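# Two robots move two bins between locked rooms

## Task

With the connecting door locked, use the flow rack that passes through the wall (it works in either direction) to get the bin holding parts onto the work bench and the empty bin onto the flat top of the shelf unit. Each bin's whole underside must lie within its surface's edges. Finish with both robots released from the bins and moved away. Neither robot may topple or finish leaning, or the task fails. A bin that stays put only because a robot is holding or propping it does not count.

## Robot and tools

Robots. There are two identical Hello Robot Stretch 3 units, r1 and r2. Each has a two-wheel differential base with a passive rear omni wheel, a lift carriage on a vertical mast, and a telescoping arm that reaches out to the robot's RIGHT side. The base is 0.33 m long and 0.34 m wide and cannot move sideways. It spins about the point midway between its drive wheels, 0.05 m behind the front edge. With the arm retracted and the wrist folded, a spin sweeps a 0.28 m radius. An unfolded, level wrist reaches beyond that circle. To shift the gripper forward or back, you drive the base.

Frames. Each robot reports in its own base frame: origin on the floor between the drive wheels, x forward, y left, z up. The odometry frame is that base frame as it stood when the scene began. hand_pose is the point where closed fingertips meet, in the base frame. With all wrist joints at zero, the hand frame has x pointing up, y pointing back along the arm toward the mast, and z toward the rear. The robots do not share a frame, so only images, lidar_m, wrist_depth_mm and head_depth_mm reveal where one robot sits relative to the other.

execute_actions. Argument "actions" is a list holding one action or nothing (nothing just returns state and pictures). The action is an object keyed by "r1" and/or "r2". Under each key you may give:
- "base": exactly one of {"translate_m": d}, a straight drive offset from the current spot in metres, -1 to 1, positive forward; or {"rotate_rad": d}, an in-place turn offset in radians, -3.2 to 3.2, positive counter-clockwise seen from above.
- "joints": absolute targets by name (tolerance in brackets): lift_m 0 to 1.1 (±0.004), arm height on the mast; arm_m 0 to 0.52 (±0.004), extension; wrist_yaw_rad -1.345 to 4.42 (±0.02), 0 along the arm, positive toward the front, 3.0 folded over the base; wrist_pitch_rad -1.57 to 0.451 (±0.05), 0 level, negative tips down; wrist_roll_rad -2.911 to 2.911 (±0.02), 0 fingers side by side; gripper_m -0.089 to 0.179 (±0.004), larger is more open, with the real fingertip gap 0.007 smaller when almost shut and 0.025 smaller when fully open, and zero under 0.007; head_pan_rad -3.953 to 1.73 (±0.02), 0 ahead, positive left, -1.57 along the arm; head_tilt_rad -1.53 to 0.419 (±0.02), negative down.
- "contact_limits": {"arm_m": n}, n a motor effort percent 1 to 100 at which the arm motion halts with contact_stop (about -n when retracting). It also caps holding force until the next action; too small halts at once; values above the maximum are cut.
All motions in one action begin together and may finish at different times; no action runs longer than 15 s. Unknown keys or out-of-range numbers get the whole call rejected with nothing moving. Anything left out of an action may keep pushing toward its previous target without the status lines showing it. "cameras" picks which images come back (names like r1_head_camera, r1_nav_camera, r1_wrist_camera, same for r2, or "all"); omitted or null means all, [] means none. If a result reports a stop, the remaining motion calls in that same reply are skipped.

wait: "seconds" 0 to 10; commands nothing and returns the same state and images.
zoom_image: "camera" plus "region" [x0, y0, x1, y1] in pixels of that camera's latest full image, origin top-left, at most 504 by 504.
finished_scene: "scene" is the current scene number; it closes the scene irreversibly and reports success, so the goal must already hold steadily.

Result lines. base_status and joint_status tell how each motion of the last accepted action ended: "done" (for the base, wheels turned the commanded amount even if slipping), "off_target" (resting short and possibly still pushing), "contact_stop", "time_out", "torque_fault". After the last three the old target is dropped. A lift or arm that contact-stops goes slack until commanded again; a loaded slack lift may sag, and closing fingers on a surface pushes it up. The base, wrist and head never contact-stop and keep pushing. on_its_own covers what this call did not command; its "held at" is the target being held, not the position. joint_positions gives readings. motor_effort is percent of maximum, positive toward larger joint values, peak in brackets; readings carry fixed bias plus noise, and a rest effort outside its normal band suggests load or pushing. Positive wheel effort drives forward. lidar_m: 12 distances in metres, 30 degree sectors, first straight ahead then counter-clockwise (4th left, 7th behind, 10th right), "-" for nothing; the scan plane is 0.17 m up, range 0.15 to 12 m, blind to clear objects and partly blocked by the mast and low arm. wrist_depth_mm (45 to 1000) and head_depth_mm (280 to 4000, sideways image) are 7x7 median depth grids from the top-left. base_odometry counts wheel turns only; heading runs -3.142 to 3.142. turned_by_wheels and turned_by_imu give turning since the previous result. base_tilt gives forward and right lean in degrees, each with a steady bias up to about 4. The "pictures" line names the images in order. Camera calibrations (K, distortion, T_world_to_cam in each robot's base frame) are supplied and are slightly inexact.

Speed. Full speed (0.30 m/s, 1.9 rad/s) needs lift_m under 0.30, arm_m under 0.03 and wrist_yaw_rad over 2.54; otherwise 0.10 m/s and 0.63 rad/s. Equal commands move the two robots slightly different distances (up to 2.5 cm per metre), which matters when both hold one object.

Gripping. Command gripper_m below the object's width to grasp; lower squeezes harder, but the stall guard eases off, so heavy items may slip; send a new value to re-squeeze. Open at least 0.02 past the contact value to release. Neither position nor "done" proves a grasp.

Hazards. Never let the robots press on each other; once bases touch, even millimetres more is a hard press that ends the run. Fold or unfold the wrist only with lift_m between 0.32 and 0.95, wrist_pitch_rad -0.4 and roll near 0; once folded, lift can go to 0.25. With wrist_yaw_rad below -0.4 keep pitch at -0.5 or lower. Pushing into something rigid with the gripper above about 0.45 m, repeating a push after a contact stop, raising the contact limit, driving while hooked on something fixed, or snagging furniture (especially reversing) can tip the robot. If base_tilt shows leaning, back out in small steps, free the gripper and lower lift_m to about 0.2. Sustained wrist strain disables that servo for 10 s. Avoid drops, slams and hard hits.

Each tool is called after "Request:" as name(argument=value, ...) on one line, values as JSON.

## Session

Request:
execute_actions(actions=[])

Scene clock: 0.00 s.
r1.base_odometry: x=+0.000 y=+0.000 heading=+0.000 (m, m, rad; r1's odometry frame)
r1.turned_by_wheels: +0.000 (rad since the last result)
r1.turned_by_imu: +0.000 (rad since the last result)
r1.base_tilt: forward=-1.9 right=+1.4 (deg)
r1.lidar_m: 1.61 1.31 1.18 1.18 1.16 1.19 1.43 1.45 3.10 2.90 1.79 1.60
r1.head_depth_mm: 1469 1466 1473 1462 1463 1447 1454 / 1528 1519 1512 1510 1510 1506 1510 / 1572 1577 1573 1560 1559 1562 1549 / 1640 1631 1620 1638 1622 1608 1600 / 1684 1684 1688 1677 1674 1667 1662 / 1733 1747 1749 1739 1748 1735 1739 / 1748 1792 1780 1800 1765 1777 1770
r1.base_status: not commanded
r1.joint_positions: lift_m=+0.480 arm_m=-0.001 wrist_yaw_rad=+2.946 wrist_pitch_rad=-0.621 wrist_roll_rad=+0.020 gripper_m=+0.037 head_pan_rad=+0.015 head_tilt_rad=-0.021
r1.joint_status: not commanded
r1.motor_effort: left_wheel=+0 right_wheel=+0 lift_m=+32 arm_m=+0 wrist_yaw_rad=+0 wrist_pitch_rad=+6 wrist_roll_rad=+0 gripper_m=+0 head_pan_rad=-1 head_tilt_rad=+2 (%)
r1.hand_pose: x=+0.0166 y=+0.0470 z=+0.4500 quat_wxyz=(+0.283, +0.697, +0.147, +0.642) (m; r1's base frame)
r1.wrist_depth_mm: - - - - - - - / - - - - - - - / - - - - - - - / 884 - 870 874 841 852 848 / 762 741 773 778 754 742 756 / 668 679 - 656 680 643 659 / 596 612 - 584 568 583 584
r2.base_odometry: x=+0.000 y=+0.000 heading=+0.000 (m, m, rad; r2's odometry frame)
r2.turned_by_wheels: +0.000 (rad since the last result)
r2.turned_by_imu: +0.000 (rad since the last result)
r2.base_tilt: forward=+0.6 right=-2.2 (deg)
r2.lidar_m: 1.39 1.98 3.58 2.33 1.90 1.31 0.96 0.73 0.71 0.75 1.06 1.32
r2.head_depth_mm: 1270 1274 1272 1270 1263 1258 1262 / 1361 1359 1359 1356 1358 1353 1341 / 1453 1464 1458 1449 1461 1459 1455 / 1567 1585 1578 1586 1579 1573 1560 / 1660 1728 1733 1712 1711 1706 1709 / 1672 1890 1898 1897 1868 1870 1872 / 1630 2097 2083 2099 2085 2070 2051
r2.base_status: not commanded
r2.joint_positions: lift_m=+0.367 arm_m=+0.002 wrist_yaw_rad=+3.005 wrist_pitch_rad=-0.384 wrist_roll_rad=-0.019 gripper_m=+0.037 head_pan_rad=-0.015 head_tilt_rad=-0.012
r2.joint_status: not commanded
r2.motor_effort: left_wheel=-1 right_wheel=+0 lift_m=+26 arm_m=+0 wrist_yaw_rad=+0 wrist_pitch_rad=+6 wrist_roll_rad=+0 gripper_m=+0 head_pan_rad=-1 head_tilt_rad=+2 (%)
r2.hand_pose: x=+0.0098 y=+0.0790 z=+0.3869 quat_wxyz=(+0.181, +0.695, +0.089, +0.690) (m; r2's base frame)
r2.wrist_depth_mm: - - - - - - - / - - - - - - - / - - - - - - - / 964 963 999 976 981 948 944 / 773 775 - 778 807 766 773 / 642 643 - 637 660 638 629 / 543 544 545 561 549 541 542
pictures: r1_head_camera (sideways: a quarter turn clockwise sets it upright), r1_nav_camera (sideways: a quarter turn counterclockwise sets it upright), r1_wrist_camera, r2_head_camera (sideways: a quarter turn clockwise sets it upright), r2_nav_camera (sideways: a quarter turn counterclockwise sets it upright), r2_wrist_camera
Images, in order (width x height): r1_head_camera 896x504, r1_nav_camera 672x504, r1_wrist_camera 644x364, r2_head_camera 896x504, r2_nav_camera 672x504, r2_wrist_camera 644x364.

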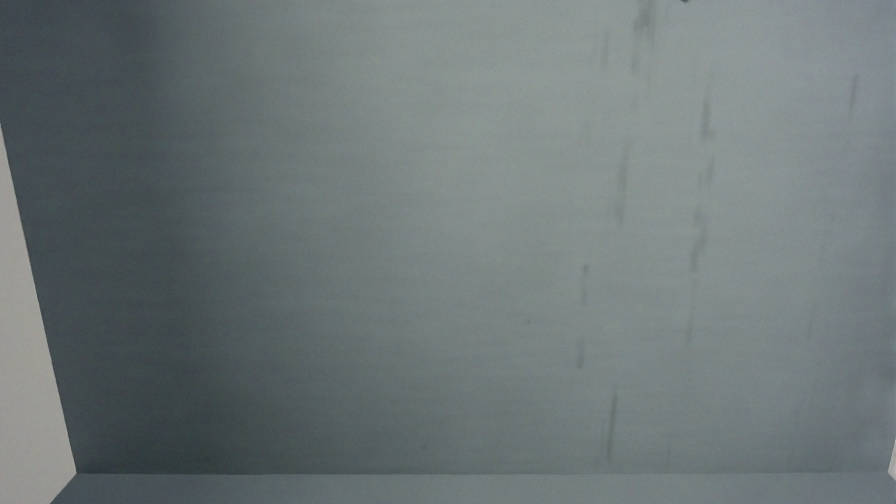

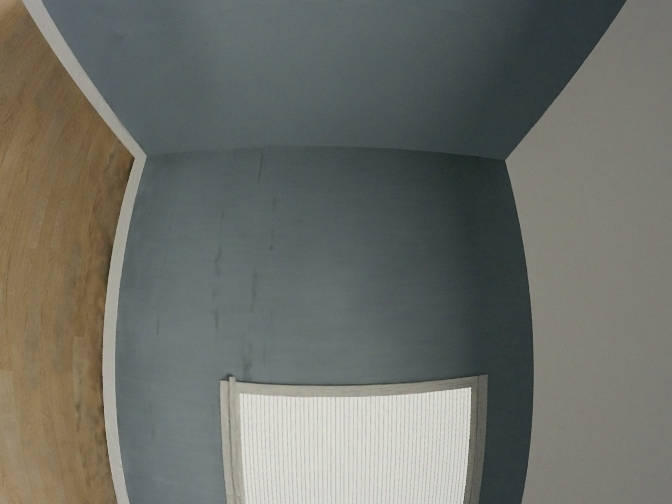

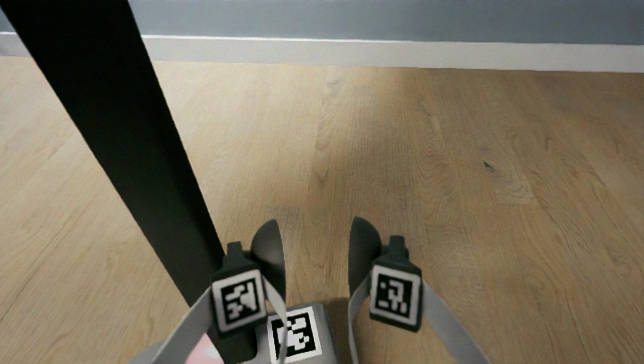

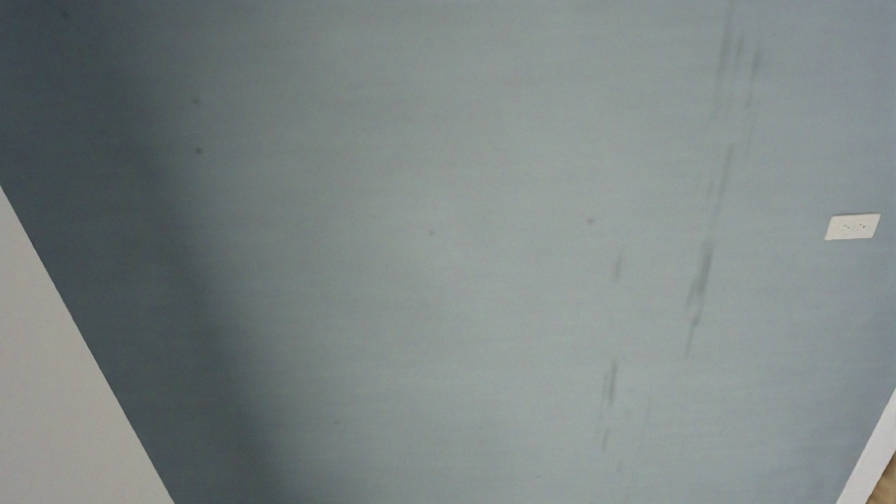

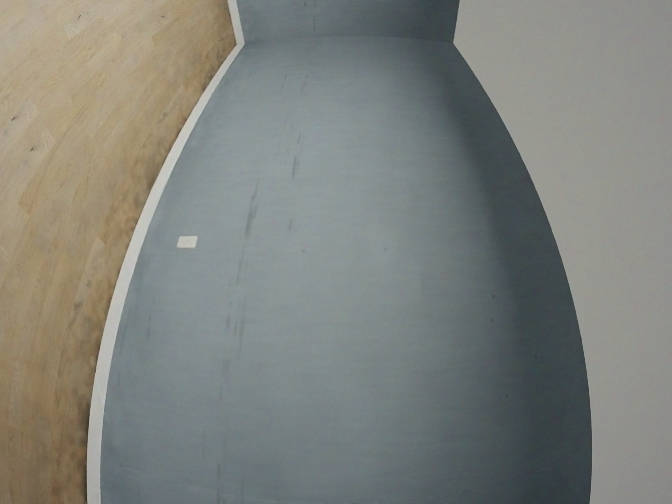

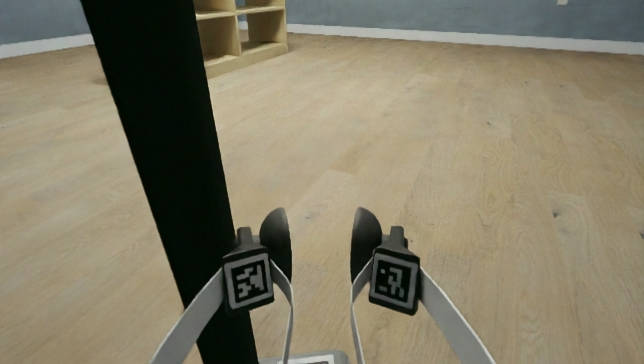

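Request:
execute_actions(actions=[{"r1":{"joints":{"head_pan_rad":-2.2,"head_tilt_rad":-0.4,"wrist_pitch_rad":-0.4,"wrist_yaw_rad":3.0,"lift_m":0.28}},"r2":{"joints":{"head_pan_rad":1.73,"head_tilt_rad":-0.4,"lift_m":0.28}}}], cameras=["r1_head_camera","r1_nav_camera","r2_head_camera","r2_nav_camera"])

Scene clock: 4.60 s.
r1.base_odometry: x=+0.000 y=+0.000 heading=+0.000 (m, m, rad; r1's odometry frame)
r1.turned_by_wheels: +0.000 (rad since the last result)
r1.turned_by_imu: -0.001 (rad since the last result)
r1.base_tilt: forward=-1.9 right=+1.4 (deg)
r1.lidar_m: 1.61 1.32 1.18 1.18 1.16 1.19 1.43 1.45 3.12 2.90 1.79 1.60
r1.head_depth_mm: 3107 3323 3528 2850 2397 1779 1410 / 2973 3199 3372 3059 2399 1781 1410 / 2891 3089 3273 3393 2403 1770 1413 / 2812 3002 3170 3345 2411 1766 1418 / 2694 2857 3049 3219 2403 1773 1408 / 2578 2746 2968 3120 2351 1774 1407 / 2537 2699 2877 2973 2370 1766 1410
r1.base_status: not commanded
r1.joint_positions: lift_m=+0.281 arm_m=-0.001 wrist_yaw_rad=+2.999 wrist_pitch_rad=-0.420 wrist_roll_rad=+0.020 gripper_m=+0.037 head_pan_rad=-2.193 head_tilt_rad=-0.395
r1.joint_status: all done
r1.motor_effort: left_wheel=+1(0) right_wheel=+0(0) lift_m=+14(28) arm_m=+0(1) wrist_yaw_rad=+2(1) wrist_pitch_rad=+9(9) wrist_roll_rad=+0(0) gripper_m=+0(0) head_pan_rad=-5(51) head_tilt_rad=-1(19) (%)
r1.hand_pose: x=+0.0107 y=+0.0783 z=+0.2929 quat_wxyz=(+0.198, +0.707, +0.096, +0.673) (m; r1's base frame)
r1.wrist_depth_mm: - - - - - - - / - - - - - - - / - - - - - 998 981 / 802 - 784 778 751 770 749 / 638 628 655 633 619 621 604 / 542 541 - 540 541 527 518 / 478 - - - 434 450 445
r2.base_odometry: x=+0.000 y=+0.000 heading=+0.000 (m, m, rad; r2's odometry frame)
r2.turned_by_wheels: +0.000 (rad since the last result)
r2.turned_by_imu: -0.001 (rad since the last result)
r2.base_tilt: forward=+0.6 right=-2.1 (deg)
r2.lidar_m: 1.40 1.98 3.56 2.33 1.90 1.31 0.96 0.73 0.71 0.75 1.06 1.33
r2.head_depth_mm: 3268 3439 3633 3657 2372 1749 1399 / 3515 3689 - 3194 2403 1773 1408 / 3767 - - 2663 2432 1788 1424 / - - - 2476 2354 1823 1424 / 3885 - - 2203 2177 1832 1438 / 3573 3742 3892 3869 2409 1922 - / 3370 3477 - - - - -
r2.base_status: not commanded
r2.joint_positions: lift_m=+0.281 arm_m=+0.002 wrist_yaw_rad=+3.005 wrist_pitch_rad=-0.384 wrist_roll_rad=-0.019 gripper_m=+0.037 head_pan_rad=+1.708 head_tilt_rad=-0.395
r2.joint_status: head_pan_rad off_target (ended at +1.708, target +1.730); the others done
joint sent to its limit — the command would take r2.head_pan_rad past its upper limit, so that joint was sent only as far as its limit.
r2.motor_effort: left_wheel=+0(1) right_wheel=+0(0) lift_m=+11(23) arm_m=+0(0) wrist_yaw_rad=+0(1) wrist_pitch_rad=+6(6) wrist_roll_rad=+0(0) gripper_m=+0(0) head_pan_rad=+3(37) head_tilt_rad=-3(28) (%)
r2.hand_pose: x=+0.0098 y=+0.0790 z=+0.3012 quat_wxyz=(+0.181, +0.695, +0.089, +0.690) (m; r2's base frame)
r2.wrist_depth_mm: - - - - - - - / - - - - - - - / - - - - - - - / 815 813 789 806 799 795 788 / 639 643 - 628 668 636 630 / 525 530 - 525 544 524 527 / 451 - - - 451 452 450
pictures: r1_head_camera (sideways: a quarter turn clockwise sets it upright), r1_nav_camera (sideways: a quarter turn counterclockwise sets it upright), r2_head_camera (sideways: a quarter turn clockwise sets it upright), r2_nav_camera (sideways: a quarter turn counterclockwise sets it upright)
camera_calibration (this result's frames):
r1_head_camera: T_world_to_cam=[[0.214647, 0.307834, -0.926912, 1.22704], [0.818884, -0.573959, -0.000985316, 0.00227813], [-0.532312, -0.758821, -0.375279, 0.451332], [0, 0, 0, 1]] pos_world=[-0.0249957, -0.0339362, 1.30673]
r1_nav_camera: T_world_to_cam=[[-0.183548, -0.283179, 0.941339, -1.18614], [-0.81037, 0.585637, 0.0181637, 0.0368196], [-0.556427, -0.759499, -0.336972, 0.405969], [0, 0, 0, 1]] pos_world=[0.0380154, -0.0491201, 1.25269]
r2_head_camera: T_world_to_cam=[[0.00316478, -0.351447, -0.936203, 1.23832], [-0.985852, -0.157997, 0.0559789, -0.0592114], [-0.167591, 0.92278, -0.346974, 0.412326], [0, 0, 0, 1]] pos_world=[0.00680945, 0.0453629, 1.3057]
r2_nav_camera: T_world_to_cam=[[-0.0486785, 0.409488, 0.911016, -1.14449], [0.994176, 0.107664, 0.00472886, 0.0424454], [-0.0961468, 0.905941, -0.412344, 0.495538], [0, 0, 0, 1]] pos_world=[-0.0502658, 0.015156, 1.24678]
Images, in order (width x height): r1_head_camera 896x504, r1_nav_camera 672x504, r2_head_camera 896x504, r2_nav_camera 672x504.

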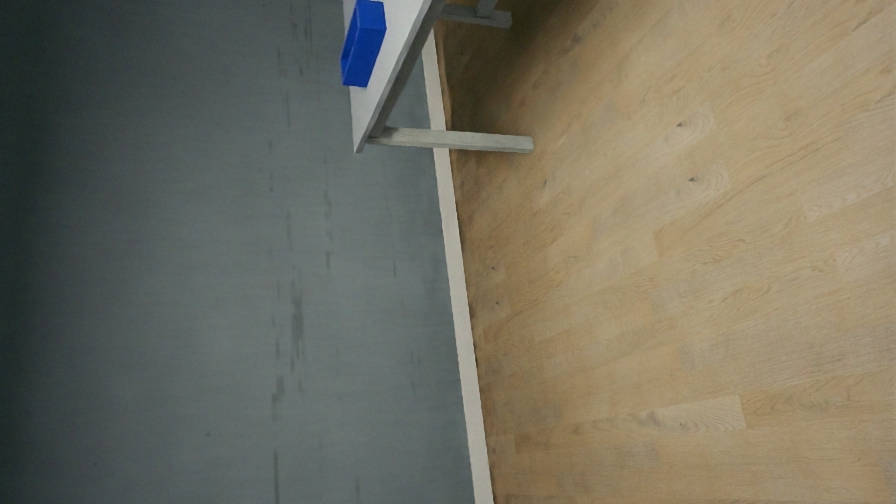

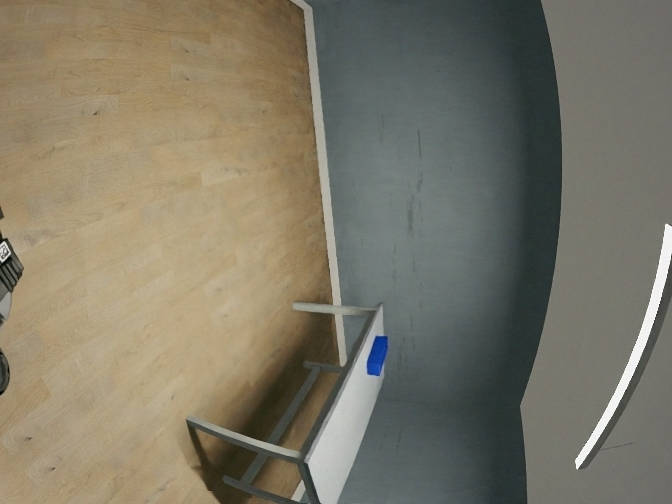

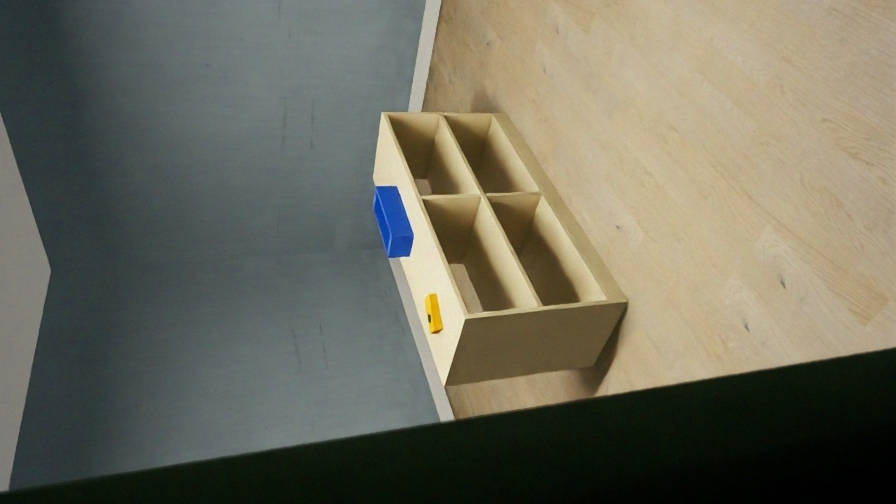

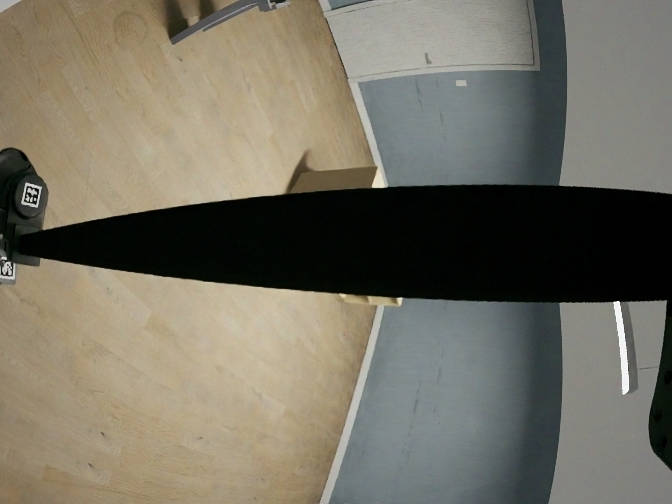

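Request:
execute_actions(actions=[{"r1":{"base":{"rotate_rad":-2.2},"joints":{"head_pan_rad":-1.8}},"r2":{"base":{"rotate_rad":1.41},"joints":{"head_pan_rad":1.15}}}], cameras=["r1_head_camera","r1_nav_camera","r2_head_camera","r2_nav_camera"])

Request:
execute_actions(actions=[{"r1":{"base":{"translate_m":1},"joints":{"head_pan_rad":-0.6,"head_tilt_rad":-0.6}},"r2":{"base":{"translate_m":1},"joints":{"head_pan_rad":0.6,"head_tilt_rad":-0.6}}}], cameras=["r1_head_camera","r2_head_camera"])

Scene clock: 14.00 s.
r1.base_odometry: x=+0.000 y=+0.000 heading=-2.200 (m, m, rad; r1's odometry frame)
r1.turned_by_wheels: -2.200 (rad since the last result)
r1.turned_by_imu: -2.230 (rad since the last result)
r1.base_tilt: forward=-1.9 right=+1.4 (deg)
r1.lidar_m: 2.51 3.12 1.91 1.60 1.60 1.40 1.18 1.18 1.33 1.16 2.00 1.43
r1.head_depth_mm: 1268 1327 1379 1457 1529 1606 1400 / 1413 1488 1556 1673 1741 1724 1413 / 1599 1690 1792 1850 2005 1769 1413 / 1854 1943 2105 2066 2157 1772 1418 / 2119 2275 2491 2599 1343 1483 1411 / 2618 2810 3064 3192 2187 1778 1414 / 2664 2826 2954 3139 2400 1763 1404
r1.base_status: done
r1.joint_positions: lift_m=+0.281 arm_m=-0.001 wrist_yaw_rad=+2.999 wrist_pitch_rad=-0.420 wrist_roll_rad=+0.020 gripper_m=+0.037 head_pan_rad=-1.807 head_tilt_rad=-0.396
r1.joint_status: all done
r1.motor_effort: left_wheel=+2(9) right_wheel=-4(12) lift_m=+14(14) arm_m=+0(0) wrist_yaw_rad=+1(2) wrist_pitch_rad=+9(9) wrist_roll_rad=+0(0) gripper_m=+0(0) head_pan_rad=+4(37) head_tilt_rad=-2(1) (%)
r1.hand_pose: x=+0.0106 y=+0.0783 z=+0.2930 quat_wxyz=(+0.198, +0.707, +0.096, +0.673) (m; r1's base frame)
r1.wrist_depth_mm: - - - - - - - / - - - - - - - / - - - - - 971 966 / 804 - 797 802 752 767 748 / 650 629 659 622 632 623 599 / 524 535 - 538 535 520 522 / 468 - - - 445 450 447
r2.base_odometry: x=+0.000 y=+0.000 heading=+1.410 (m, m, rad; r2's odometry frame)
r2.turned_by_wheels: +1.410 (rad since the last result)
r2.turned_by_imu: +1.409 (rad since the last result)
r2.base_tilt: forward=+0.7 right=-2.3 (deg)
r2.lidar_m: 2.82 1.91 1.31 1.16 0.77 0.71 0.72 0.90 1.32 1.34 1.69 3.52
r2.head_depth_mm: 2901 3076 3288 3394 2382 1755 1388 / 2930 3049 3286 3448 2429 1773 1409 / 2926 3102 3312 3483 2435 1811 1411 / 2946 3091 3291 3492 1664 1749 1427 / 2956 3154 3351 3419 2174 1834 1442 / 2841 2691 2621 2316 2185 1851 1456 / 1935 1919 1879 1839 1675 1701 1460
r2.base_status: done
r2.joint_positions: lift_m=+0.281 arm_m=+0.002 wrist_yaw_rad=+3.005 wrist_pitch_rad=-0.384 wrist_roll_rad=-0.019 gripper_m=+0.037 head_pan_rad=+1.157 head_tilt_rad=-0.396
r2.joint_status: all done
r2.motor_effort: left_wheel=-3(12) right_wheel=+4(14) lift_m=+10(10) arm_m=+0(0) wrist_yaw_rad=+0(0) wrist_pitch_rad=+6(6) wrist_roll_rad=+0(0) gripper_m=+0(0) head_pan_rad=-3(33) head_tilt_rad=-2(3) (%)
r2.hand_pose: x=+0.0098 y=+0.0790 z=+0.3012 quat_wxyz=(+0.181, +0.695, +0.089, +0.690) (m; r2's base frame)
r2.wrist_depth_mm: 644 - - - - - - / 680 - - - - - - / 684 813 - - - - - / 697 794 802 803 806 816 813 / 632 637 - 641 661 635 637 / 523 528 - 536 540 528 526 / 453 - - - 450 448 447
pictures: r1_head_camera (sideways: a quarter turn clockwise sets it upright), r1_nav_camera (sideways: a quarter turn counterclockwise sets it upright), r2_head_camera (sideways: a quarter turn clockwise sets it upright), r2_nav_camera (sideways: a quarter turn counterclockwise sets it upright)
camera_calibration (this result's frames):
r1_head_camera: T_world_to_cam=[[0.0830984, 0.366607, -0.926657, 1.22751], [0.974724, -0.223412, -0.000978092, 0.0013181], [-0.207385, -0.903154, -0.375906, 0.450166], [0, 0, 0, 1]] pos_world=[-0.00993123, -0.0431498, 1.3067]
r1_nav_camera: T_world_to_cam=[[-0.0635734, -0.332067, 0.941111, -1.18657], [-0.971236, 0.237425, 0.0181662, 0.0377976], [-0.229476, -0.912886, -0.337609, 0.404803], [0, 0, 0, 1]] pos_world=[0.0541686, -0.033457, 1.25268]
r2_head_camera: T_world_to_cam=[[-0.181576, -0.301868, -0.935898, 1.23905], [-0.92271, 0.381406, 0.0559978, -0.0596211], [0.340053, 0.873731, -0.347791, 0.410292], [0, 0, 0, 1]] pos_world=[0.0304485, 0.038285, 1.30566]
r2_nav_camera: T_world_to_cam=[[0.173164, 0.375126, 0.910656, -1.14537], [0.90348, -0.428603, 0.00475436, 0.0429655], [0.392094, 0.821937, -0.413137, 0.493592], [0, 0, 0, 1]] pos_world=[-0.0340155, 0.0423718, 1.24676]
Images, in order (width x height): r1_head_camera 896x504, r1_nav_camera 672x504, r2_head_camera 896x504, r2_nav_camera 672x504.

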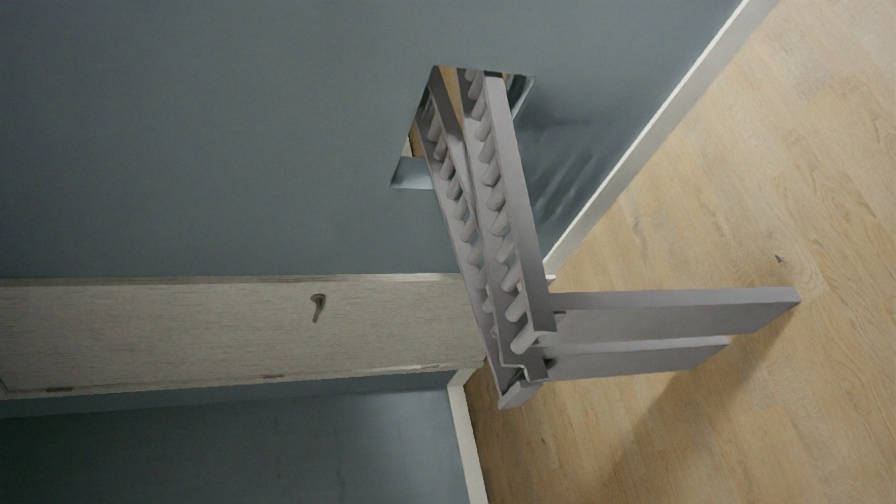

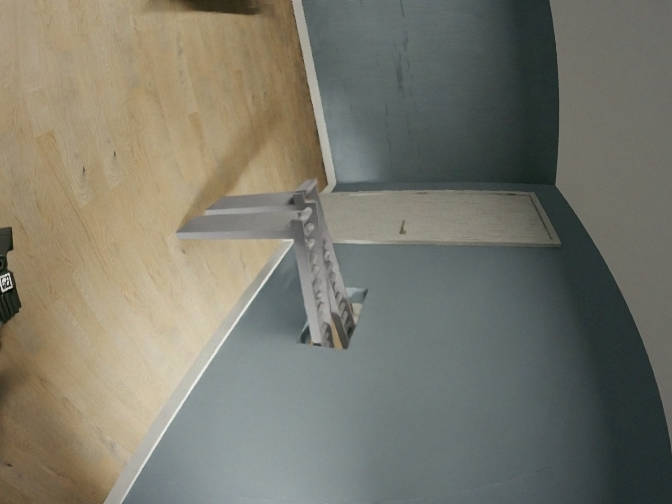

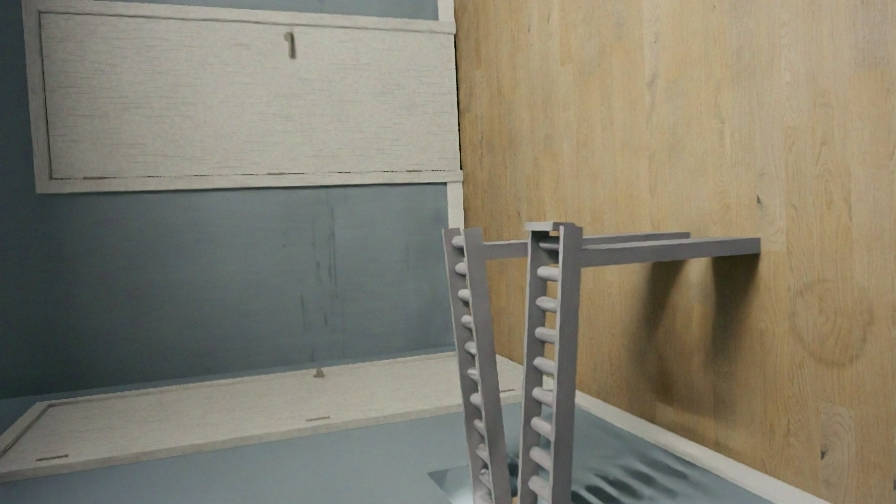

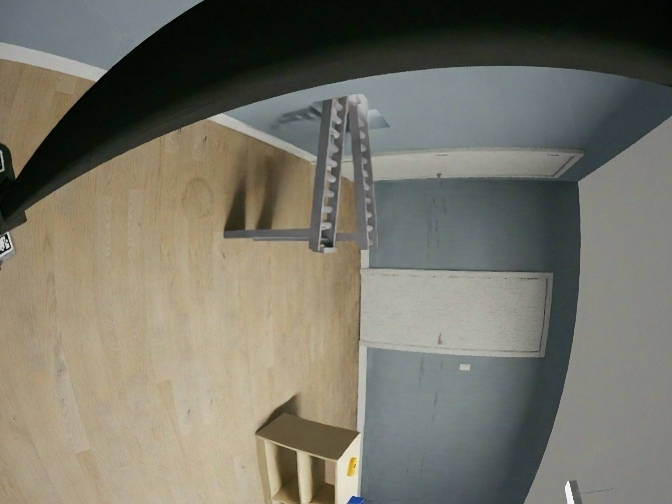

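Scene clock: 19.03 s.
r1.base_odometry: x=-0.588 y=-0.809 heading=-2.200 (m, m, rad; r1's odometry frame)
r1.turned_by_wheels: +0.000 (rad since the last result)
r1.turned_by_imu: +0.002 (rad since the last result)
r1.base_tilt: forward=-1.9 right=+1.4 (deg)
r1.lidar_m: 2.18 2.18 2.25 1.90 1.90 2.16 2.13 1.65 1.67 0.92 1.56 1.54
r1.head_depth_mm: 2415 2646 1475 1052 1783 1482 1238 / 2568 2814 1475 1105 1831 1472 1241 / 2728 3007 1476 1178 1833 1477 1239 / 2949 3166 1337 2120 1824 1477 1236 / 2744 2943 1370 2291 1829 1474 1234 / 2434 2648 1569 2289 1834 1474 1227 / 2208 2358 2420 2287 1836 1473 1230
r1.base_status: done
r1.joint_positions: lift_m=+0.281 arm_m=-0.001 wrist_yaw_rad=+2.999 wrist_pitch_rad=-0.419 wrist_roll_rad=+0.020 gripper_m=+0.037 head_pan_rad=-0.607 head_tilt_rad=-0.593
r1.joint_status: all done
r1.motor_effort: left_wheel=+2(8) right_wheel=-3(9) lift_m=+14(14) arm_m=+0(0) wrist_yaw_rad=+1(1) wrist_pitch_rad=+9(9) wrist_roll_rad=+0(0) gripper_m=+0(0) head_pan_rad=+4(48) head_tilt_rad=-1(14) (%)
r1.hand_pose: x=+0.0106 y=+0.0784 z=+0.2930 quat_wxyz=(+0.197, +0.707, +0.096, +0.673) (m; r1's base frame)
r1.wrist_depth_mm: - - - - - - - / - - - - - - - / - - - - - - 966 / 811 - 779 773 778 766 762 / 655 646 658 625 615 618 611 / 542 528 - 539 541 511 513 / 473 - - - 438 450 445
r2.base_odometry: x=+0.160 y=+0.987 heading=+1.410 (m, m, rad; r2's odometry frame)
r2.turned_by_wheels: +0.000 (rad since the last result)
r2.turned_by_imu: +0.003 (rad since the last result)
r2.base_tilt: forward=+0.7 right=-2.3 (deg)
r2.lidar_m: 1.84 1.40 1.11 1.58 1.52 1.62 1.65 1.85 1.72 1.74 2.19 2.68
r2.head_depth_mm: 2978 3192 1934 1979 1811 1457 1214 / 3236 3543 1909 1802 1793 1474 1228 / 3141 3407 3570 1612 1744 1493 1243 / 2958 3212 3393 1574 1644 1497 1246 / 2761 2954 3281 1436 1569 1521 1251 / 2672 2851 3118 1467 1742 1528 1258 / 2543 2709 2930 2637 1933 1533 1271
r2.base_status: done
r2.joint_positions: lift_m=+0.281 arm_m=+0.002 wrist_yaw_rad=+3.005 wrist_pitch_rad=-0.384 wrist_roll_rad=-0.019 gripper_m=+0.037 head_pan_rad=+0.607 head_tilt_rad=-0.593
r2.joint_status: all done
r2.motor_effort: left_wheel=-4(8) right_wheel=+4(13) lift_m=+11(11) arm_m=+0(0) wrist_yaw_rad=+0(0) wrist_pitch_rad=+6(6) wrist_roll_rad=+0(0) gripper_m=+0(0) head_pan_rad=-3(31) head_tilt_rad=-3(20) (%)
r2.hand_pose: x=+0.0098 y=+0.0790 z=+0.3012 quat_wxyz=(+0.181, +0.695, +0.089, +0.690) (m; r2's base frame)
r2.wrist_depth_mm: - - - - - - - / - - - - - - - / - - - - - - 991 / 812 812 817 816 812 803 789 / 640 643 - 638 661 639 640 / 535 535 - 526 541 530 529 / 449 - - - 455 451 449
pictures: r1_head_camera (sideways: a quarter turn clockwise sets it upright), r2_head_camera (sideways: a quarter turn clockwise sets it upright)
camera_calibration (this result's frames):
r1_head_camera: T_world_to_cam=[[-0.45476, 0.309884, -0.834965, 1.11119], [0.56169, 0.827347, 0.00113446, 0.00108733], [0.691157, -0.468476, -0.550303, 0.671611], [0, 0, 0, 1]] pos_world=[0.0405248, -0.0306057, 1.29739]
r2_head_camera: T_world_to_cam=[[-0.457768, -0.263279, -0.849195, 1.12763], [-0.577892, 0.813966, 0.0591629, -0.0658302], [0.675639, 0.517826, -0.524755, 0.63852], [0, 0, 0, 1]] pos_world=[0.0467407, 0.019822, 1.29654]
Images, in order (width x height): r1_head_camera 896x504, r2_head_camera 896x504.

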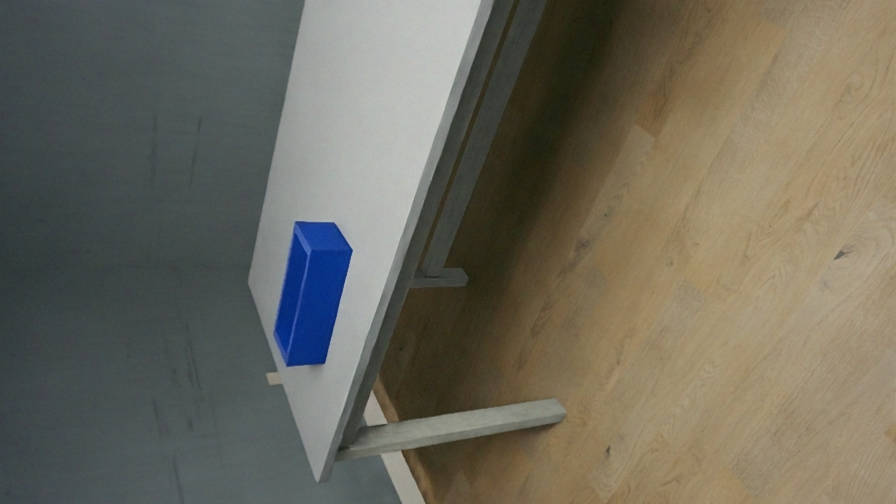

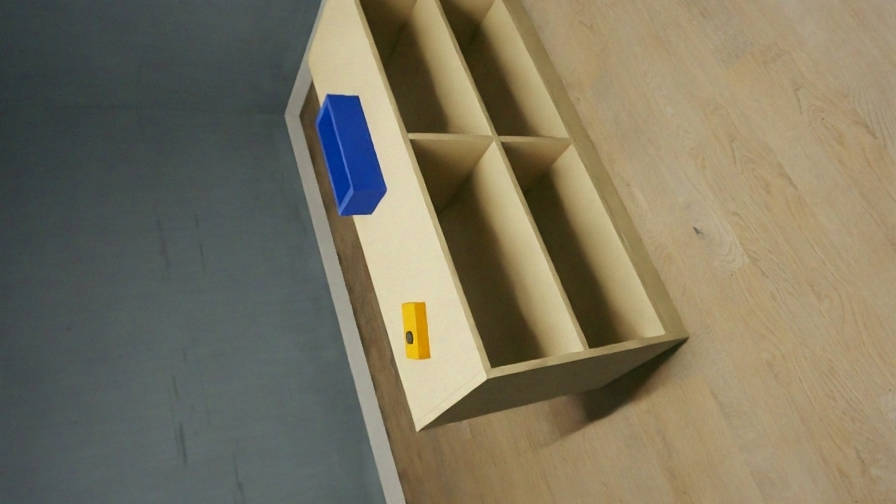

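Request:
execute_actions(actions=[{"r1":{"base":{"rotate_rad":-0.24}},"r2":{"base":{"rotate_rad":0.147}}}], cameras=[])

Request:
execute_actions(actions=[{"r1":{"base":{"translate_m":0.9},"joints":{"head_pan_rad":-1.4,"head_tilt_rad":-0.85}},"r2":{"base":{"translate_m":1},"joints":{"head_pan_rad":-1.4,"head_tilt_rad":-0.9}}}], cameras=[])

Request:
execute_actions(actions=[{"r1":{"base":{"rotate_rad":0.64}},"r2":{"base":{"translate_m":0.27}}}], cameras=[])

Request:
execute_actions(actions=[{"r1":{"joints":{"lift_m":0.65}},"r2":{"base":{"rotate_rad":2.58}}}], cameras=["r1_head_camera","r2_head_camera"])

Scene clock: 27.87 s.
r1.base_odometry: x=-0.588 y=-0.809 heading=-2.440 (m, m, rad; r1's odometry frame)
r1.turned_by_wheels: -0.240 (rad since the last result)
r1.turned_by_imu: -0.244 (rad since the last result)
r1.base_tilt: forward=-2.0 right=+1.5 (deg)
r1.lidar_m: 1.53 2.17 2.24 1.98 1.91 1.96 2.22 2.13 1.65 2.93 0.92 1.61
r1.head_depth_mm: 2283 2514 1487 1008 1764 1477 1236 / 2370 2592 1465 1051 1842 1478 1241 / 2437 2688 1470 1099 1828 1487 1235 / 2535 2827 1465 1161 1827 1476 1228 / 2686 2943 1458 1985 1822 1478 1233 / 2744 3088 1326 2127 1831 1481 1238 / 2760 2967 1306 2191 1827 1476 1233
r1.base_status: done
r1.joint_positions: lift_m=+0.281 arm_m=-0.001 wrist_yaw_rad=+2.999 wrist_pitch_rad=-0.419 wrist_roll_rad=+0.020 gripper_m=+0.037 head_pan_rad=-0.607 head_tilt_rad=-0.593
r1.joint_status: not commanded
r1.motor_effort: left_wheel=+2(8) right_wheel=-3(12) lift_m=+14(14) arm_m=-1(0) wrist_yaw_rad=+0(1) wrist_pitch_rad=+9(9) wrist_roll_rad=+0(0) gripper_m=+0(0) head_pan_rad=+4(4) head_tilt_rad=-2(2) (%)
r1.hand_pose: x=+0.0106 y=+0.0784 z=+0.2930 quat_wxyz=(+0.197, +0.707, +0.096, +0.673) (m; r1's base frame)
r1.wrist_depth_mm: - - - - - - - / - - - - - - - / - - - - 981 - 956 / 828 - 784 778 764 733 753 / 653 643 666 636 627 622 602 / 550 541 - 534 531 527 517 / 478 - - - 443 451 445
r2.base_odometry: x=+0.160 y=+0.987 heading=+1.557 (m, m, rad; r2's odometry frame)
r2.turned_by_wheels: +0.147 (rad since the last result)
r2.turned_by_imu: +0.146 (rad since the last result)
r2.base_tilt: forward=+0.7 right=-2.3 (deg)
r2.lidar_m: 1.84 1.11 1.28 1.37 1.35 1.62 1.71 1.77 1.72 1.80 2.51 2.67
r2.head_depth_mm: 3106 3417 3514 1617 1741 1457 1224 / 2965 3286 3455 1579 1705 1472 1227 / 2857 3117 3345 1542 1637 1480 1230 / 2758 3007 3234 1485 1552 1503 1249 / 2639 2875 3094 1574 1769 1504 1252 / 2526 2763 3012 2561 1905 1521 1266 / 2438 2639 2916 2626 1942 1543 1272
r2.base_status: done
r2.joint_positions: lift_m=+0.281 arm_m=+0.002 wrist_yaw_rad=+3.005 wrist_pitch_rad=-0.384 wrist_roll_rad=-0.019 gripper_m=+0.037 head_pan_rad=+0.607 head_tilt_rad=-0.593
r2.joint_status: not commanded
r2.motor_effort: left_wheel=-4(12) right_wheel=+4(12) lift_m=+11(11) arm_m=+0(0) wrist_yaw_rad=+1(0) wrist_pitch_rad=+6(6) wrist_roll_rad=+0(0) gripper_m=+0(0) head_pan_rad=-3(3) head_tilt_rad=-3(3) (%)
r2.hand_pose: x=+0.0098 y=+0.0790 z=+0.3012 quat_wxyz=(+0.181, +0.695, +0.089, +0.690) (m; r2's base frame)
r2.wrist_depth_mm: - - - - - - - / - - - - - - - / - - - - - - 921 / 799 799 802 800 798 791 803 / 648 626 - 650 661 635 639 / 534 528 - 524 551 527 529 / 449 - - - 449 451 448
pictures: none
No camera images: the call's "cameras" was empty. Leave "cameras" out to get every camera's image.

Scene clock: 32.87 s.
r1.base_odometry: x=-1.275 y=-1.390 heading=-2.440 (m, m, rad; r1's odometry frame)
r1.turned_by_wheels: +0.000 (rad since the last result)
r1.turned_by_imu: +0.002 (rad since the last result)
r1.base_tilt: forward=-1.9 right=+1.4 (deg)
r1.lidar_m: 0.65 1.40 1.45 1.96 2.37 2.45 3.00 2.26 1.02 1.14 1.09 0.67
r1.head_depth_mm: 2559 1181 894 792 1489 1284 1124 / 2433 1174 895 766 1481 1276 1123 / 2310 1180 899 725 1489 1280 1120 / 2226 1171 896 723 1448 1275 1135 / 2120 1171 889 724 1425 1280 1124 / 2038 2217 893 722 651 1281 1117 / 1992 2130 893 676 635 1271 1119
r1.base_status: done
r1.joint_positions: lift_m=+0.281 arm_m=-0.001 wrist_yaw_rad=+2.999 wrist_pitch_rad=-0.419 wrist_roll_rad=+0.020 gripper_m=+0.037 head_pan_rad=-1.393 head_tilt_rad=-0.839
r1.joint_status: all done
r1.motor_effort: left_wheel=+1(7) right_wheel=-3(8) lift_m=+14(14) arm_m=-1(1) wrist_yaw_rad=+0(1) wrist_pitch_rad=+9(9) wrist_roll_rad=+0(0) gripper_m=+0(0) head_pan_rad=-5(49) head_tilt_rad=-3(17) (%)
r1.hand_pose: x=+0.0105 y=+0.0784 z=+0.2931 quat_wxyz=(+0.197, +0.707, +0.096, +0.673) (m; r1's base frame)
r1.wrist_depth_mm: - - - - - - - / - - - - - - - / - - - 984 - - 998 / 821 - 801 766 750 768 755 / 650 650 655 632 615 635 615 / 535 531 - 538 541 517 523 / 483 - - - 442 447 439
r2.base_odometry: x=+0.175 y=+1.987 heading=+1.556 (m, m, rad; r2's odometry frame)
r2.turned_by_wheels: +0.000 (rad since the last result)
r2.turned_by_imu: +0.003 (rad since the last result)
r2.base_tilt: forward=+0.7 right=-2.3 (deg)
r2.lidar_m: 0.85 0.94 0.55 0.77 1.89 1.88 2.60 2.31 2.24 2.34 1.89 1.83
r2.head_depth_mm: 2109 2323 2038 1675 1418 1228 1089 / 2289 2488 2041 1685 1427 1245 1110 / 2455 2636 2073 1710 1447 1250 1136 / 2288 2538 2108 1728 1460 1257 1108 / 2073 2371 2128 1735 1466 1271 1122 / 1885 2115 2174 1769 1488 1278 1126 / 1757 1923 2061 1789 1494 1287 1134
r2.base_status: done
r2.joint_positions: lift_m=+0.281 arm_m=+0.002 wrist_yaw_rad=+3.005 wrist_pitch_rad=-0.384 wrist_roll_rad=-0.019 gripper_m=+0.037 head_pan_rad=-1.393 head_tilt_rad=-0.890
r2.joint_status: all done
r2.motor_effort: left_wheel=-4(8) right_wheel=+4(13) lift_m=+10(10) arm_m=+0(0) wrist_yaw_rad=+0(0) wrist_pitch_rad=+6(6) wrist_roll_rad=+0(0) gripper_m=+0(0) head_pan_rad=-4(34) head_tilt_rad=-6(26) (%)
r2.hand_pose: x=+0.0098 y=+0.0790 z=+0.3012 quat_wxyz=(+0.181, +0.695, +0.089, +0.690) (m; r2's base frame)
r2.wrist_depth_mm: - - 744 834 825 531 630 / - - 873 - - - - / - - 852 881 877 820 - / 804 798 801 735 692 642 641 / 632 622 - 640 670 616 564 / 529 525 - 530 549 528 526 / 448 - - - 450 453 454
pictures: none
No camera images: the call's "cameras" was empty. Leave "cameras" out to get every camera's image.

Scene clock: 35.60 s.
r1.base_odometry: x=-1.275 y=-1.390 heading=-1.800 (m, m, rad; r1's odometry frame)
r1.turned_by_wheels: +0.640 (rad since the last result)
r1.turned_by_imu: +0.649 (rad since the last result)
r1.base_tilt: forward=-1.9 right=+1.4 (deg)
r1.lidar_m: 1.41 1.51 2.23 2.36 2.54 2.95 2.26 1.02 1.11 1.09 0.65 1.43
r1.head_depth_mm: 1977 2161 899 725 654 1280 1126 / 2024 2165 896 703 651 1279 1117 / 2064 2217 781 701 1395 1283 1118 / 2108 1166 794 704 1410 1274 1138 / 2183 1167 787 714 1448 1272 1121 / 2242 2444 894 721 1477 1269 1120 / 2218 2421 889 742 1078 1239 1118
r1.base_status: done
r1.joint_positions: lift_m=+0.281 arm_m=-0.001 wrist_yaw_rad=+2.999 wrist_pitch_rad=-0.419 wrist_roll_rad=+0.020 gripper_m=+0.037 head_pan_rad=-1.393 head_tilt_rad=-0.840
r1.joint_status: not commanded
r1.motor_effort: left_wheel=-2(8) right_wheel=+4(11) lift_m=+14(14) arm_m=+1(0) wrist_yaw_rad=+1(1) wrist_pitch_rad=+9(9) wrist_roll_rad=+0(0) gripper_m=+0(0) head_pan_rad=-5(5) head_tilt_rad=-4(4) (%)
r1.hand_pose: x=+0.0105 y=+0.0784 z=+0.2931 quat_wxyz=(+0.197, +0.707, +0.096, +0.673) (m; r1's base frame)
r1.wrist_depth_mm: - - - - - - - / - - - - - - - / - - - - - 979 980 / 807 - 798 774 779 761 746 / 648 642 657 615 623 613 611 / 536 537 - 541 546 523 515 / 479 - - - 442 449 441
r2.base_odometry: x=+0.179 y=+2.257 heading=+1.556 (m, m, rad; r2's odometry frame)
r2.turned_by_wheels: +0.000 (rad since the last result)
r2.turned_by_imu: +0.001 (rad since the last result)
r2.base_tilt: forward=+0.5 right=-2.2 (deg)
r2.lidar_m: 0.58 0.61 0.57 0.44 0.99 2.08 2.83 2.45 2.38 2.20 1.65 1.60
r2.head_depth_mm: 2248 2422 2046 1692 1418 1231 1087 / 2415 2580 2053 1687 1432 1234 1109 / 2276 2485 2082 1718 1454 1254 1129 / 2034 2298 2079 1721 1457 1259 1116 / 1820 2031 2132 1734 1471 1273 1121 / 1656 1859 2010 1754 1488 1285 1125 / 1513 1686 1872 1768 1504 1284 1132
r2.base_status: done
r2.joint_positions: lift_m=+0.281 arm_m=+0.002 wrist_yaw_rad=+3.005 wrist_pitch_rad=-0.384 wrist_roll_rad=-0.019 gripper_m=+0.037 head_pan_rad=-1.393 head_tilt_rad=-0.890
r2.joint_status: not commanded
r2.motor_effort: left_wheel=-4(8) right_wheel=+3(12) lift_m=+11(11) arm_m=+0(0) wrist_yaw_rad=+0(0) wrist_pitch_rad=+6(6) wrist_roll_rad=+0(0) gripper_m=+0(0) head_pan_rad=-3(3) head_tilt_rad=-5(5) (%)
r2.hand_pose: x=+0.0098 y=+0.0790 z=+0.3012 quat_wxyz=(+0.181, +0.695, +0.089, +0.690) (m; r2's base frame)
r2.wrist_depth_mm: - - 636 511 639 627 - / - - - - - - 369 / - 784 874 771 853 - - / 805 800 683 627 647 649 647 / 642 639 - 605 551 511 516 / 526 529 - 532 543 500 461 / 445 - - - 454 454 451
pictures: none
No camera images: the call's "cameras" was empty. Leave "cameras" out to get every camera's image.

Scene clock: 39.80 s.
r1.base_odometry: x=-1.275 y=-1.390 heading=-1.800 (m, m, rad; r1's odometry frame)
r1.turned_by_wheels: +0.000 (rad since the last result)
r1.turned_by_imu: -0.001 (rad since the last result)
r1.base_tilt: forward=-1.9 right=+1.4 (deg)
r1.lidar_m: 1.41 1.51 2.23 2.35 2.53 2.95 2.27 1.02 1.11 1.09 0.64 1.43
r1.head_depth_mm: 1984 2147 895 724 653 1283 1174 / 2028 2163 893 702 653 1282 - / 2084 2221 780 702 1393 1272 - / 2099 1166 797 703 1413 1279 - / 2181 1170 787 716 1449 1279 1122 / 2245 2433 891 722 1471 1267 1115 / 2231 2416 891 739 1076 1237 1117
r1.base_status: not commanded
r1.joint_positions: lift_m=+0.649 arm_m=-0.001 wrist_yaw_rad=+2.999 wrist_pitch_rad=-0.419 wrist_roll_rad=+0.020 gripper_m=+0.037 head_pan_rad=-1.393 head_tilt_rad=-0.840
r1.joint_status: all done
r1.motor_effort: left_wheel=-2(2) right_wheel=+4(3) lift_m=+47(48) arm_m=-1(0) wrist_yaw_rad=+1(1) wrist_pitch_rad=+8(9) wrist_roll_rad=+0(0) gripper_m=+0(0) head_pan_rad=-5(5) head_tilt_rad=-3(3) (%)
r1.hand_pose: x=+0.0106 y=+0.0784 z=+0.6618 quat_wxyz=(+0.197, +0.707, +0.096, +0.673) (m; r1's base frame)
r1.wrist_depth_mm: - - - - - - - / - - - - - - - / - - - - - - - / - - - - - - - / - - - - - - - / - - - - - - 988 / 866 896 853 870 827 857 855
r2.base_odometry: x=+0.179 y=+2.257 heading=-2.147 (m, m, rad; r2's odometry frame)
r2.turned_by_wheels: +2.580 (rad since the last result)
r2.turned_by_imu: +2.580 (rad since the last result)
r2.base_tilt: forward=+0.6 right=-2.2 (deg)
r2.lidar_m: 2.08 2.79 2.49 2.38 2.33 1.67 1.60 0.59 0.58 0.71 0.44 0.87
r2.head_depth_mm: 2004 2306 2044 879 759 951 1090 / 2044 2355 2070 823 768 1107 1112 / 2072 2371 2084 840 790 1129 1130 / 2099 2407 2114 847 800 1163 1112 / 2126 2468 2160 862 822 1200 1122 / 2144 2504 2163 926 837 1225 1130 / 2182 2523 2208 935 1026 1240 1132
r2.base_status: done
r2.joint_positions: lift_m=+0.281 arm_m=+0.002 wrist_yaw_rad=+3.005 wrist_pitch_rad=-0.384 wrist_roll_rad=-0.019 gripper_m=+0.037 head_pan_rad=-1.393 head_tilt_rad=-0.890
r2.joint_status: not commanded
r2.motor_effort: left_wheel=-4(11) right_wheel=+4(16) lift_m=+11(11) arm_m=+0(0) wrist_yaw_rad=+0(0) wrist_pitch_rad=+6(6) wrist_roll_rad=+0(0) gripper_m=+0(0) head_pan_rad=-2(2) head_tilt_rad=-5(5) (%)
r2.hand_pose: x=+0.0098 y=+0.0790 z=+0.3012 quat_wxyz=(+0.181, +0.695, +0.089, +0.690) (m; r2's base frame)
r2.wrist_depth_mm: - - - - - - - / - - - - - - - / - - - - - - - / 808 813 808 808 790 804 804 / 639 645 - 631 660 638 641 / 529 524 - 533 549 531 532 / 452 - - - 447 445 448
pictures: r1_head_camera (sideways: a quarter turn clockwise sets it upright), r2_head_camera (sideways: a quarter turn clockwise sets it upright)
camera_calibration (this result's frames):
r1_head_camera: T_world_to_cam=[[-0.135087, 0.725039, -0.675329, 0.901169], [0.982449, 0.186496, 0.0037033, -0.00482288], [0.128631, -0.662976, -0.737507, 0.918555], [0, 0, 0, 1]] pos_world=[0.00831957, -0.0435037, 1.28604]
r2_head_camera: T_world_to_cam=[[-0.0883385, 0.747431, -0.65844, 0.876741], [0.983853, 0.168772, 0.0595848, -0.0758831], [0.155662, -0.642545, -0.750271, 0.935041], [0, 0, 0, 1]] pos_world=[0.00655787, -0.0416905, 1.28334]
Images, in order (width x height): r1_head_camera 896x504, r2_head_camera 896x504.

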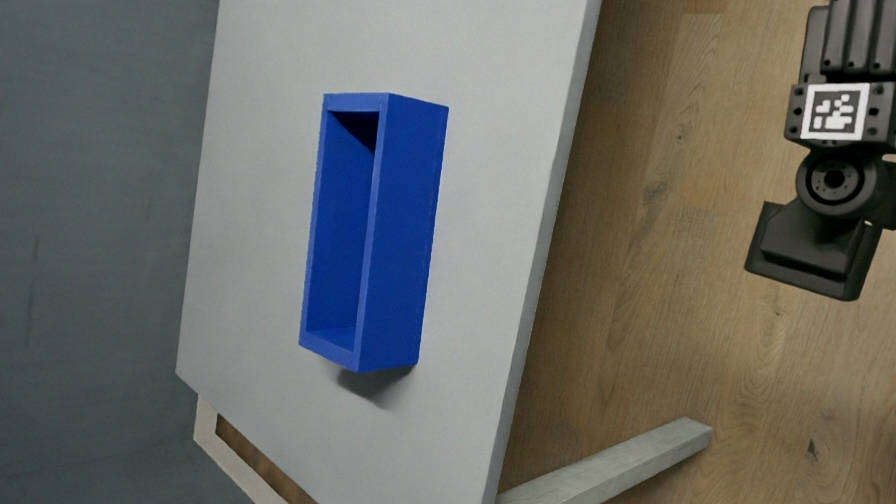

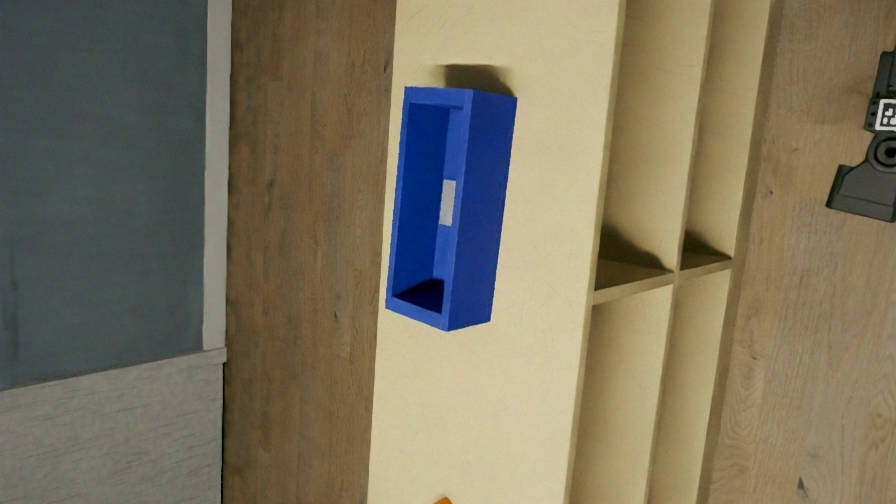

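Request:
execute_actions(actions=[{"r1":{"joints":{"wrist_yaw_rad":1.57,"lift_m":0.9}},"r2":{"joints":{"lift_m":0.5,"wrist_yaw_rad":1.57}}}], cameras=[])

Request:
execute_actions(actions=[{"r1":{"joints":{"lift_m":1.08,"wrist_pitch_rad":-1.2,"wrist_roll_rad":0,"gripper_m":0.175}},"r2":{"joints":{"lift_m":0.93,"wrist_pitch_rad":-1.2,"wrist_roll_rad":0,"gripper_m":0.175}}}], cameras=[])

Scene clock: 46.23 s.
r1.base_odometry: x=-1.275 y=-1.390 heading=-1.800 (m, m, rad; r1's odometry frame)
r1.turned_by_wheels: +0.000 (rad since the last result)
r1.turned_by_imu: -0.001 (rad since the last result)
r1.base_tilt: forward=-1.9 right=+1.5 (deg)
r1.lidar_m: 1.41 1.51 2.23 2.36 2.53 2.94 2.27 1.02 1.11 1.09 0.65 1.43
r1.head_depth_mm: 1966 2165 896 723 - - 1120 / 2022 2189 897 704 - - 1104 / 2068 2211 782 702 1053 - 1104 / 2125 1173 797 702 1415 1352 1091 / 2165 1169 784 715 1458 - 1090 / 2232 2426 894 721 1520 - 1098 / 2210 2459 889 742 1078 1220 1113
r1.base_status: not commanded
r1.joint_positions: lift_m=+0.899 arm_m=-0.001 wrist_yaw_rad=+1.572 wrist_pitch_rad=-0.419 wrist_roll_rad=+0.020 gripper_m=+0.037 head_pan_rad=-1.393 head_tilt_rad=-0.840
r1.joint_status: all done
r1.motor_effort: left_wheel=-2(2) right_wheel=+4(4) lift_m=+47(48) arm_m=-1(0) wrist_yaw_rad=-2(1) wrist_pitch_rad=+9(9) wrist_roll_rad=+0(0) gripper_m=+0(0) head_pan_rad=-5(5) head_tilt_rad=-3(3) (%)
r1.hand_pose: x=+0.2029 y=-0.1436 z=+0.9119 quat_wxyz=(+0.589, +0.597, -0.390, +0.379) (m; r1's base frame)
r1.wrist_depth_mm: - - - - - - - / - - - - - - - / - - - - - - - / - - - - - - 484 / - - - - - - 409 / - - - - - - 467 / - - - - - 650 -
r2.base_odometry: x=+0.179 y=+2.257 heading=-2.147 (m, m, rad; r2's odometry frame)
r2.turned_by_wheels: +0.000 (rad since the last result)
r2.turned_by_imu: -0.001 (rad since the last result)
r2.base_tilt: forward=+0.6 right=-2.4 (deg)
r2.lidar_m: 2.08 2.79 2.48 2.38 2.33 1.67 1.60 0.59 0.58 0.71 0.44 0.87
r2.head_depth_mm: 2010 2293 2017 874 761 955 1114 / 2036 2329 2052 819 769 1111 - / 2063 2374 2092 842 792 1134 1140 / 2084 2422 2117 850 798 1163 1153 / 2134 2455 2132 859 823 1191 1119 / 2193 2496 2181 926 834 1225 1128 / 2207 2536 2192 938 1024 1234 1139
r2.base_status: not commanded
r2.joint_positions: lift_m=+0.499 arm_m=+0.002 wrist_yaw_rad=+1.572 wrist_pitch_rad=-0.384 wrist_roll_rad=-0.019 gripper_m=+0.037 head_pan_rad=-1.393 head_tilt_rad=-0.890
r2.joint_status: all done
r2.motor_effort: left_wheel=-3(4) right_wheel=+4(4) lift_m=+39(42) arm_m=+0(0) wrist_yaw_rad=-2(1) wrist_pitch_rad=+6(6) wrist_roll_rad=+0(0) gripper_m=+0(0) head_pan_rad=-3(4) head_tilt_rad=-5(5) (%)
r2.hand_pose: x=+0.2072 y=-0.1473 z=+0.5196 quat_wxyz=(+0.590, +0.583, -0.389, +0.401) (m; r2's base frame)
r2.wrist_depth_mm: - - - - - 629 355 / - - - - - 680 705 / - - - - - 724 740 / - - - - - 561 566 / 977 951 - 974 899 481 445 / 791 807 828 807 717 690 368 / 680 682 695 684 679 610 323
pictures: none
No camera images: the call's "cameras" was empty. Leave "cameras" out to get every camera's image.

Scene clock: 50.97 s.
r1.base_odometry: x=-1.275 y=-1.390 heading=-1.800 (m, m, rad; r1's odometry frame)
r1.turned_by_wheels: +0.000 (rad since the last result)
r1.turned_by_imu: -0.001 (rad since the last result)
r1.base_tilt: forward=-1.9 right=+1.5 (deg)
r1.lidar_m: 1.41 1.51 2.23 2.36 2.53 2.94 2.27 1.02 1.11 1.09 0.65 1.42
r1.head_depth_mm: - - - - - 1246 1119 / 2002 2211 - - - 1227 1123 / 2073 2218 782 706 - - 1102 / 2111 1173 800 711 1418 1255 1135 / 2155 1170 788 - - 1273 1117 / 2223 2438 887 - - 1273 1120 / 2207 2431 892 741 1016 1240 1118
r1.base_status: not commanded
r1.joint_positions: lift_m=+1.079 arm_m=-0.001 wrist_yaw_rad=+1.571 wrist_pitch_rad=-1.201 wrist_roll_rad=+0.003 gripper_m=+0.175 head_pan_rad=-1.393 head_tilt_rad=-0.840
r1.joint_status: all done
r1.motor_effort: left_wheel=-2(3) right_wheel=+4(4) lift_m=+47(48) arm_m=-1(0) wrist_yaw_rad=-2(2) wrist_pitch_rad=+1(9) wrist_roll_rad=-2(5) gripper_m=+0(84) head_pan_rad=-5(5) head_tilt_rad=-3(3) (%)
r1.hand_pose: x=+0.0486 y=-0.1438 z=+0.9704 quat_wxyz=(+0.695, +0.695, -0.130, +0.129) (m; r1's base frame)
r1.wrist_depth_mm: - - - - - 666 439 / - - - - - - 426 / - - - - - - 405 / - - - - - - 393 / - - - - - - 386 / - - - - - - 373 / - - - - - - 356
r2.base_odometry: x=+0.179 y=+2.257 heading=-2.147 (m, m, rad; r2's odometry frame)
r2.turned_by_wheels: +0.000 (rad since the last result)
r2.turned_by_imu: -0.001 (rad since the last result)
r2.base_tilt: forward=+0.7 right=-2.4 (deg)
r2.lidar_m: 2.08 2.79 2.48 2.38 2.33 1.68 1.60 0.59 0.58 0.71 0.44 0.87
r2.head_depth_mm: 2004 2319 2041 905 - - 1069 / 2021 2350 2074 841 - - 1075 / 2052 2406 2100 838 792 - 1121 / 2099 2402 2111 845 797 - 1109 / 2143 2457 2143 861 824 1198 1121 / 2146 2485 2188 924 836 1223 1119 / 2193 2526 2187 937 1022 1244 1130
r2.base_status: not commanded
r2.joint_positions: lift_m=+0.929 arm_m=+0.002 wrist_yaw_rad=+1.572 wrist_pitch_rad=-1.201 wrist_roll_rad=-0.004 gripper_m=+0.175 head_pan_rad=-1.393 head_tilt_rad=-0.890
r2.joint_status: all done
r2.motor_effort: left_wheel=-3(3) right_wheel=+4(4) lift_m=+40(41) arm_m=+1(1) wrist_yaw_rad=-1(2) wrist_pitch_rad=+0(7) wrist_roll_rad=+2(2) gripper_m=+0(85) head_pan_rad=-3(3) head_tilt_rad=-5(5) (%)
r2.hand_pose: x=+0.0487 y=-0.1476 z=+0.8203 quat_wxyz=(+0.696, +0.695, -0.128, +0.131) (m; r2's base frame)
r2.wrist_depth_mm: - - - - - 731 430 / - - - - - 699 418 / - - - - 991 690 400 / - - - - 955 615 386 / 998 994 977 984 928 644 372 / 954 967 - 958 949 614 364 / - 899 - 933 914 603 352
pictures: none
No camera images: the call's "cameras" was empty. Leave "cameras" out to get every camera's image.


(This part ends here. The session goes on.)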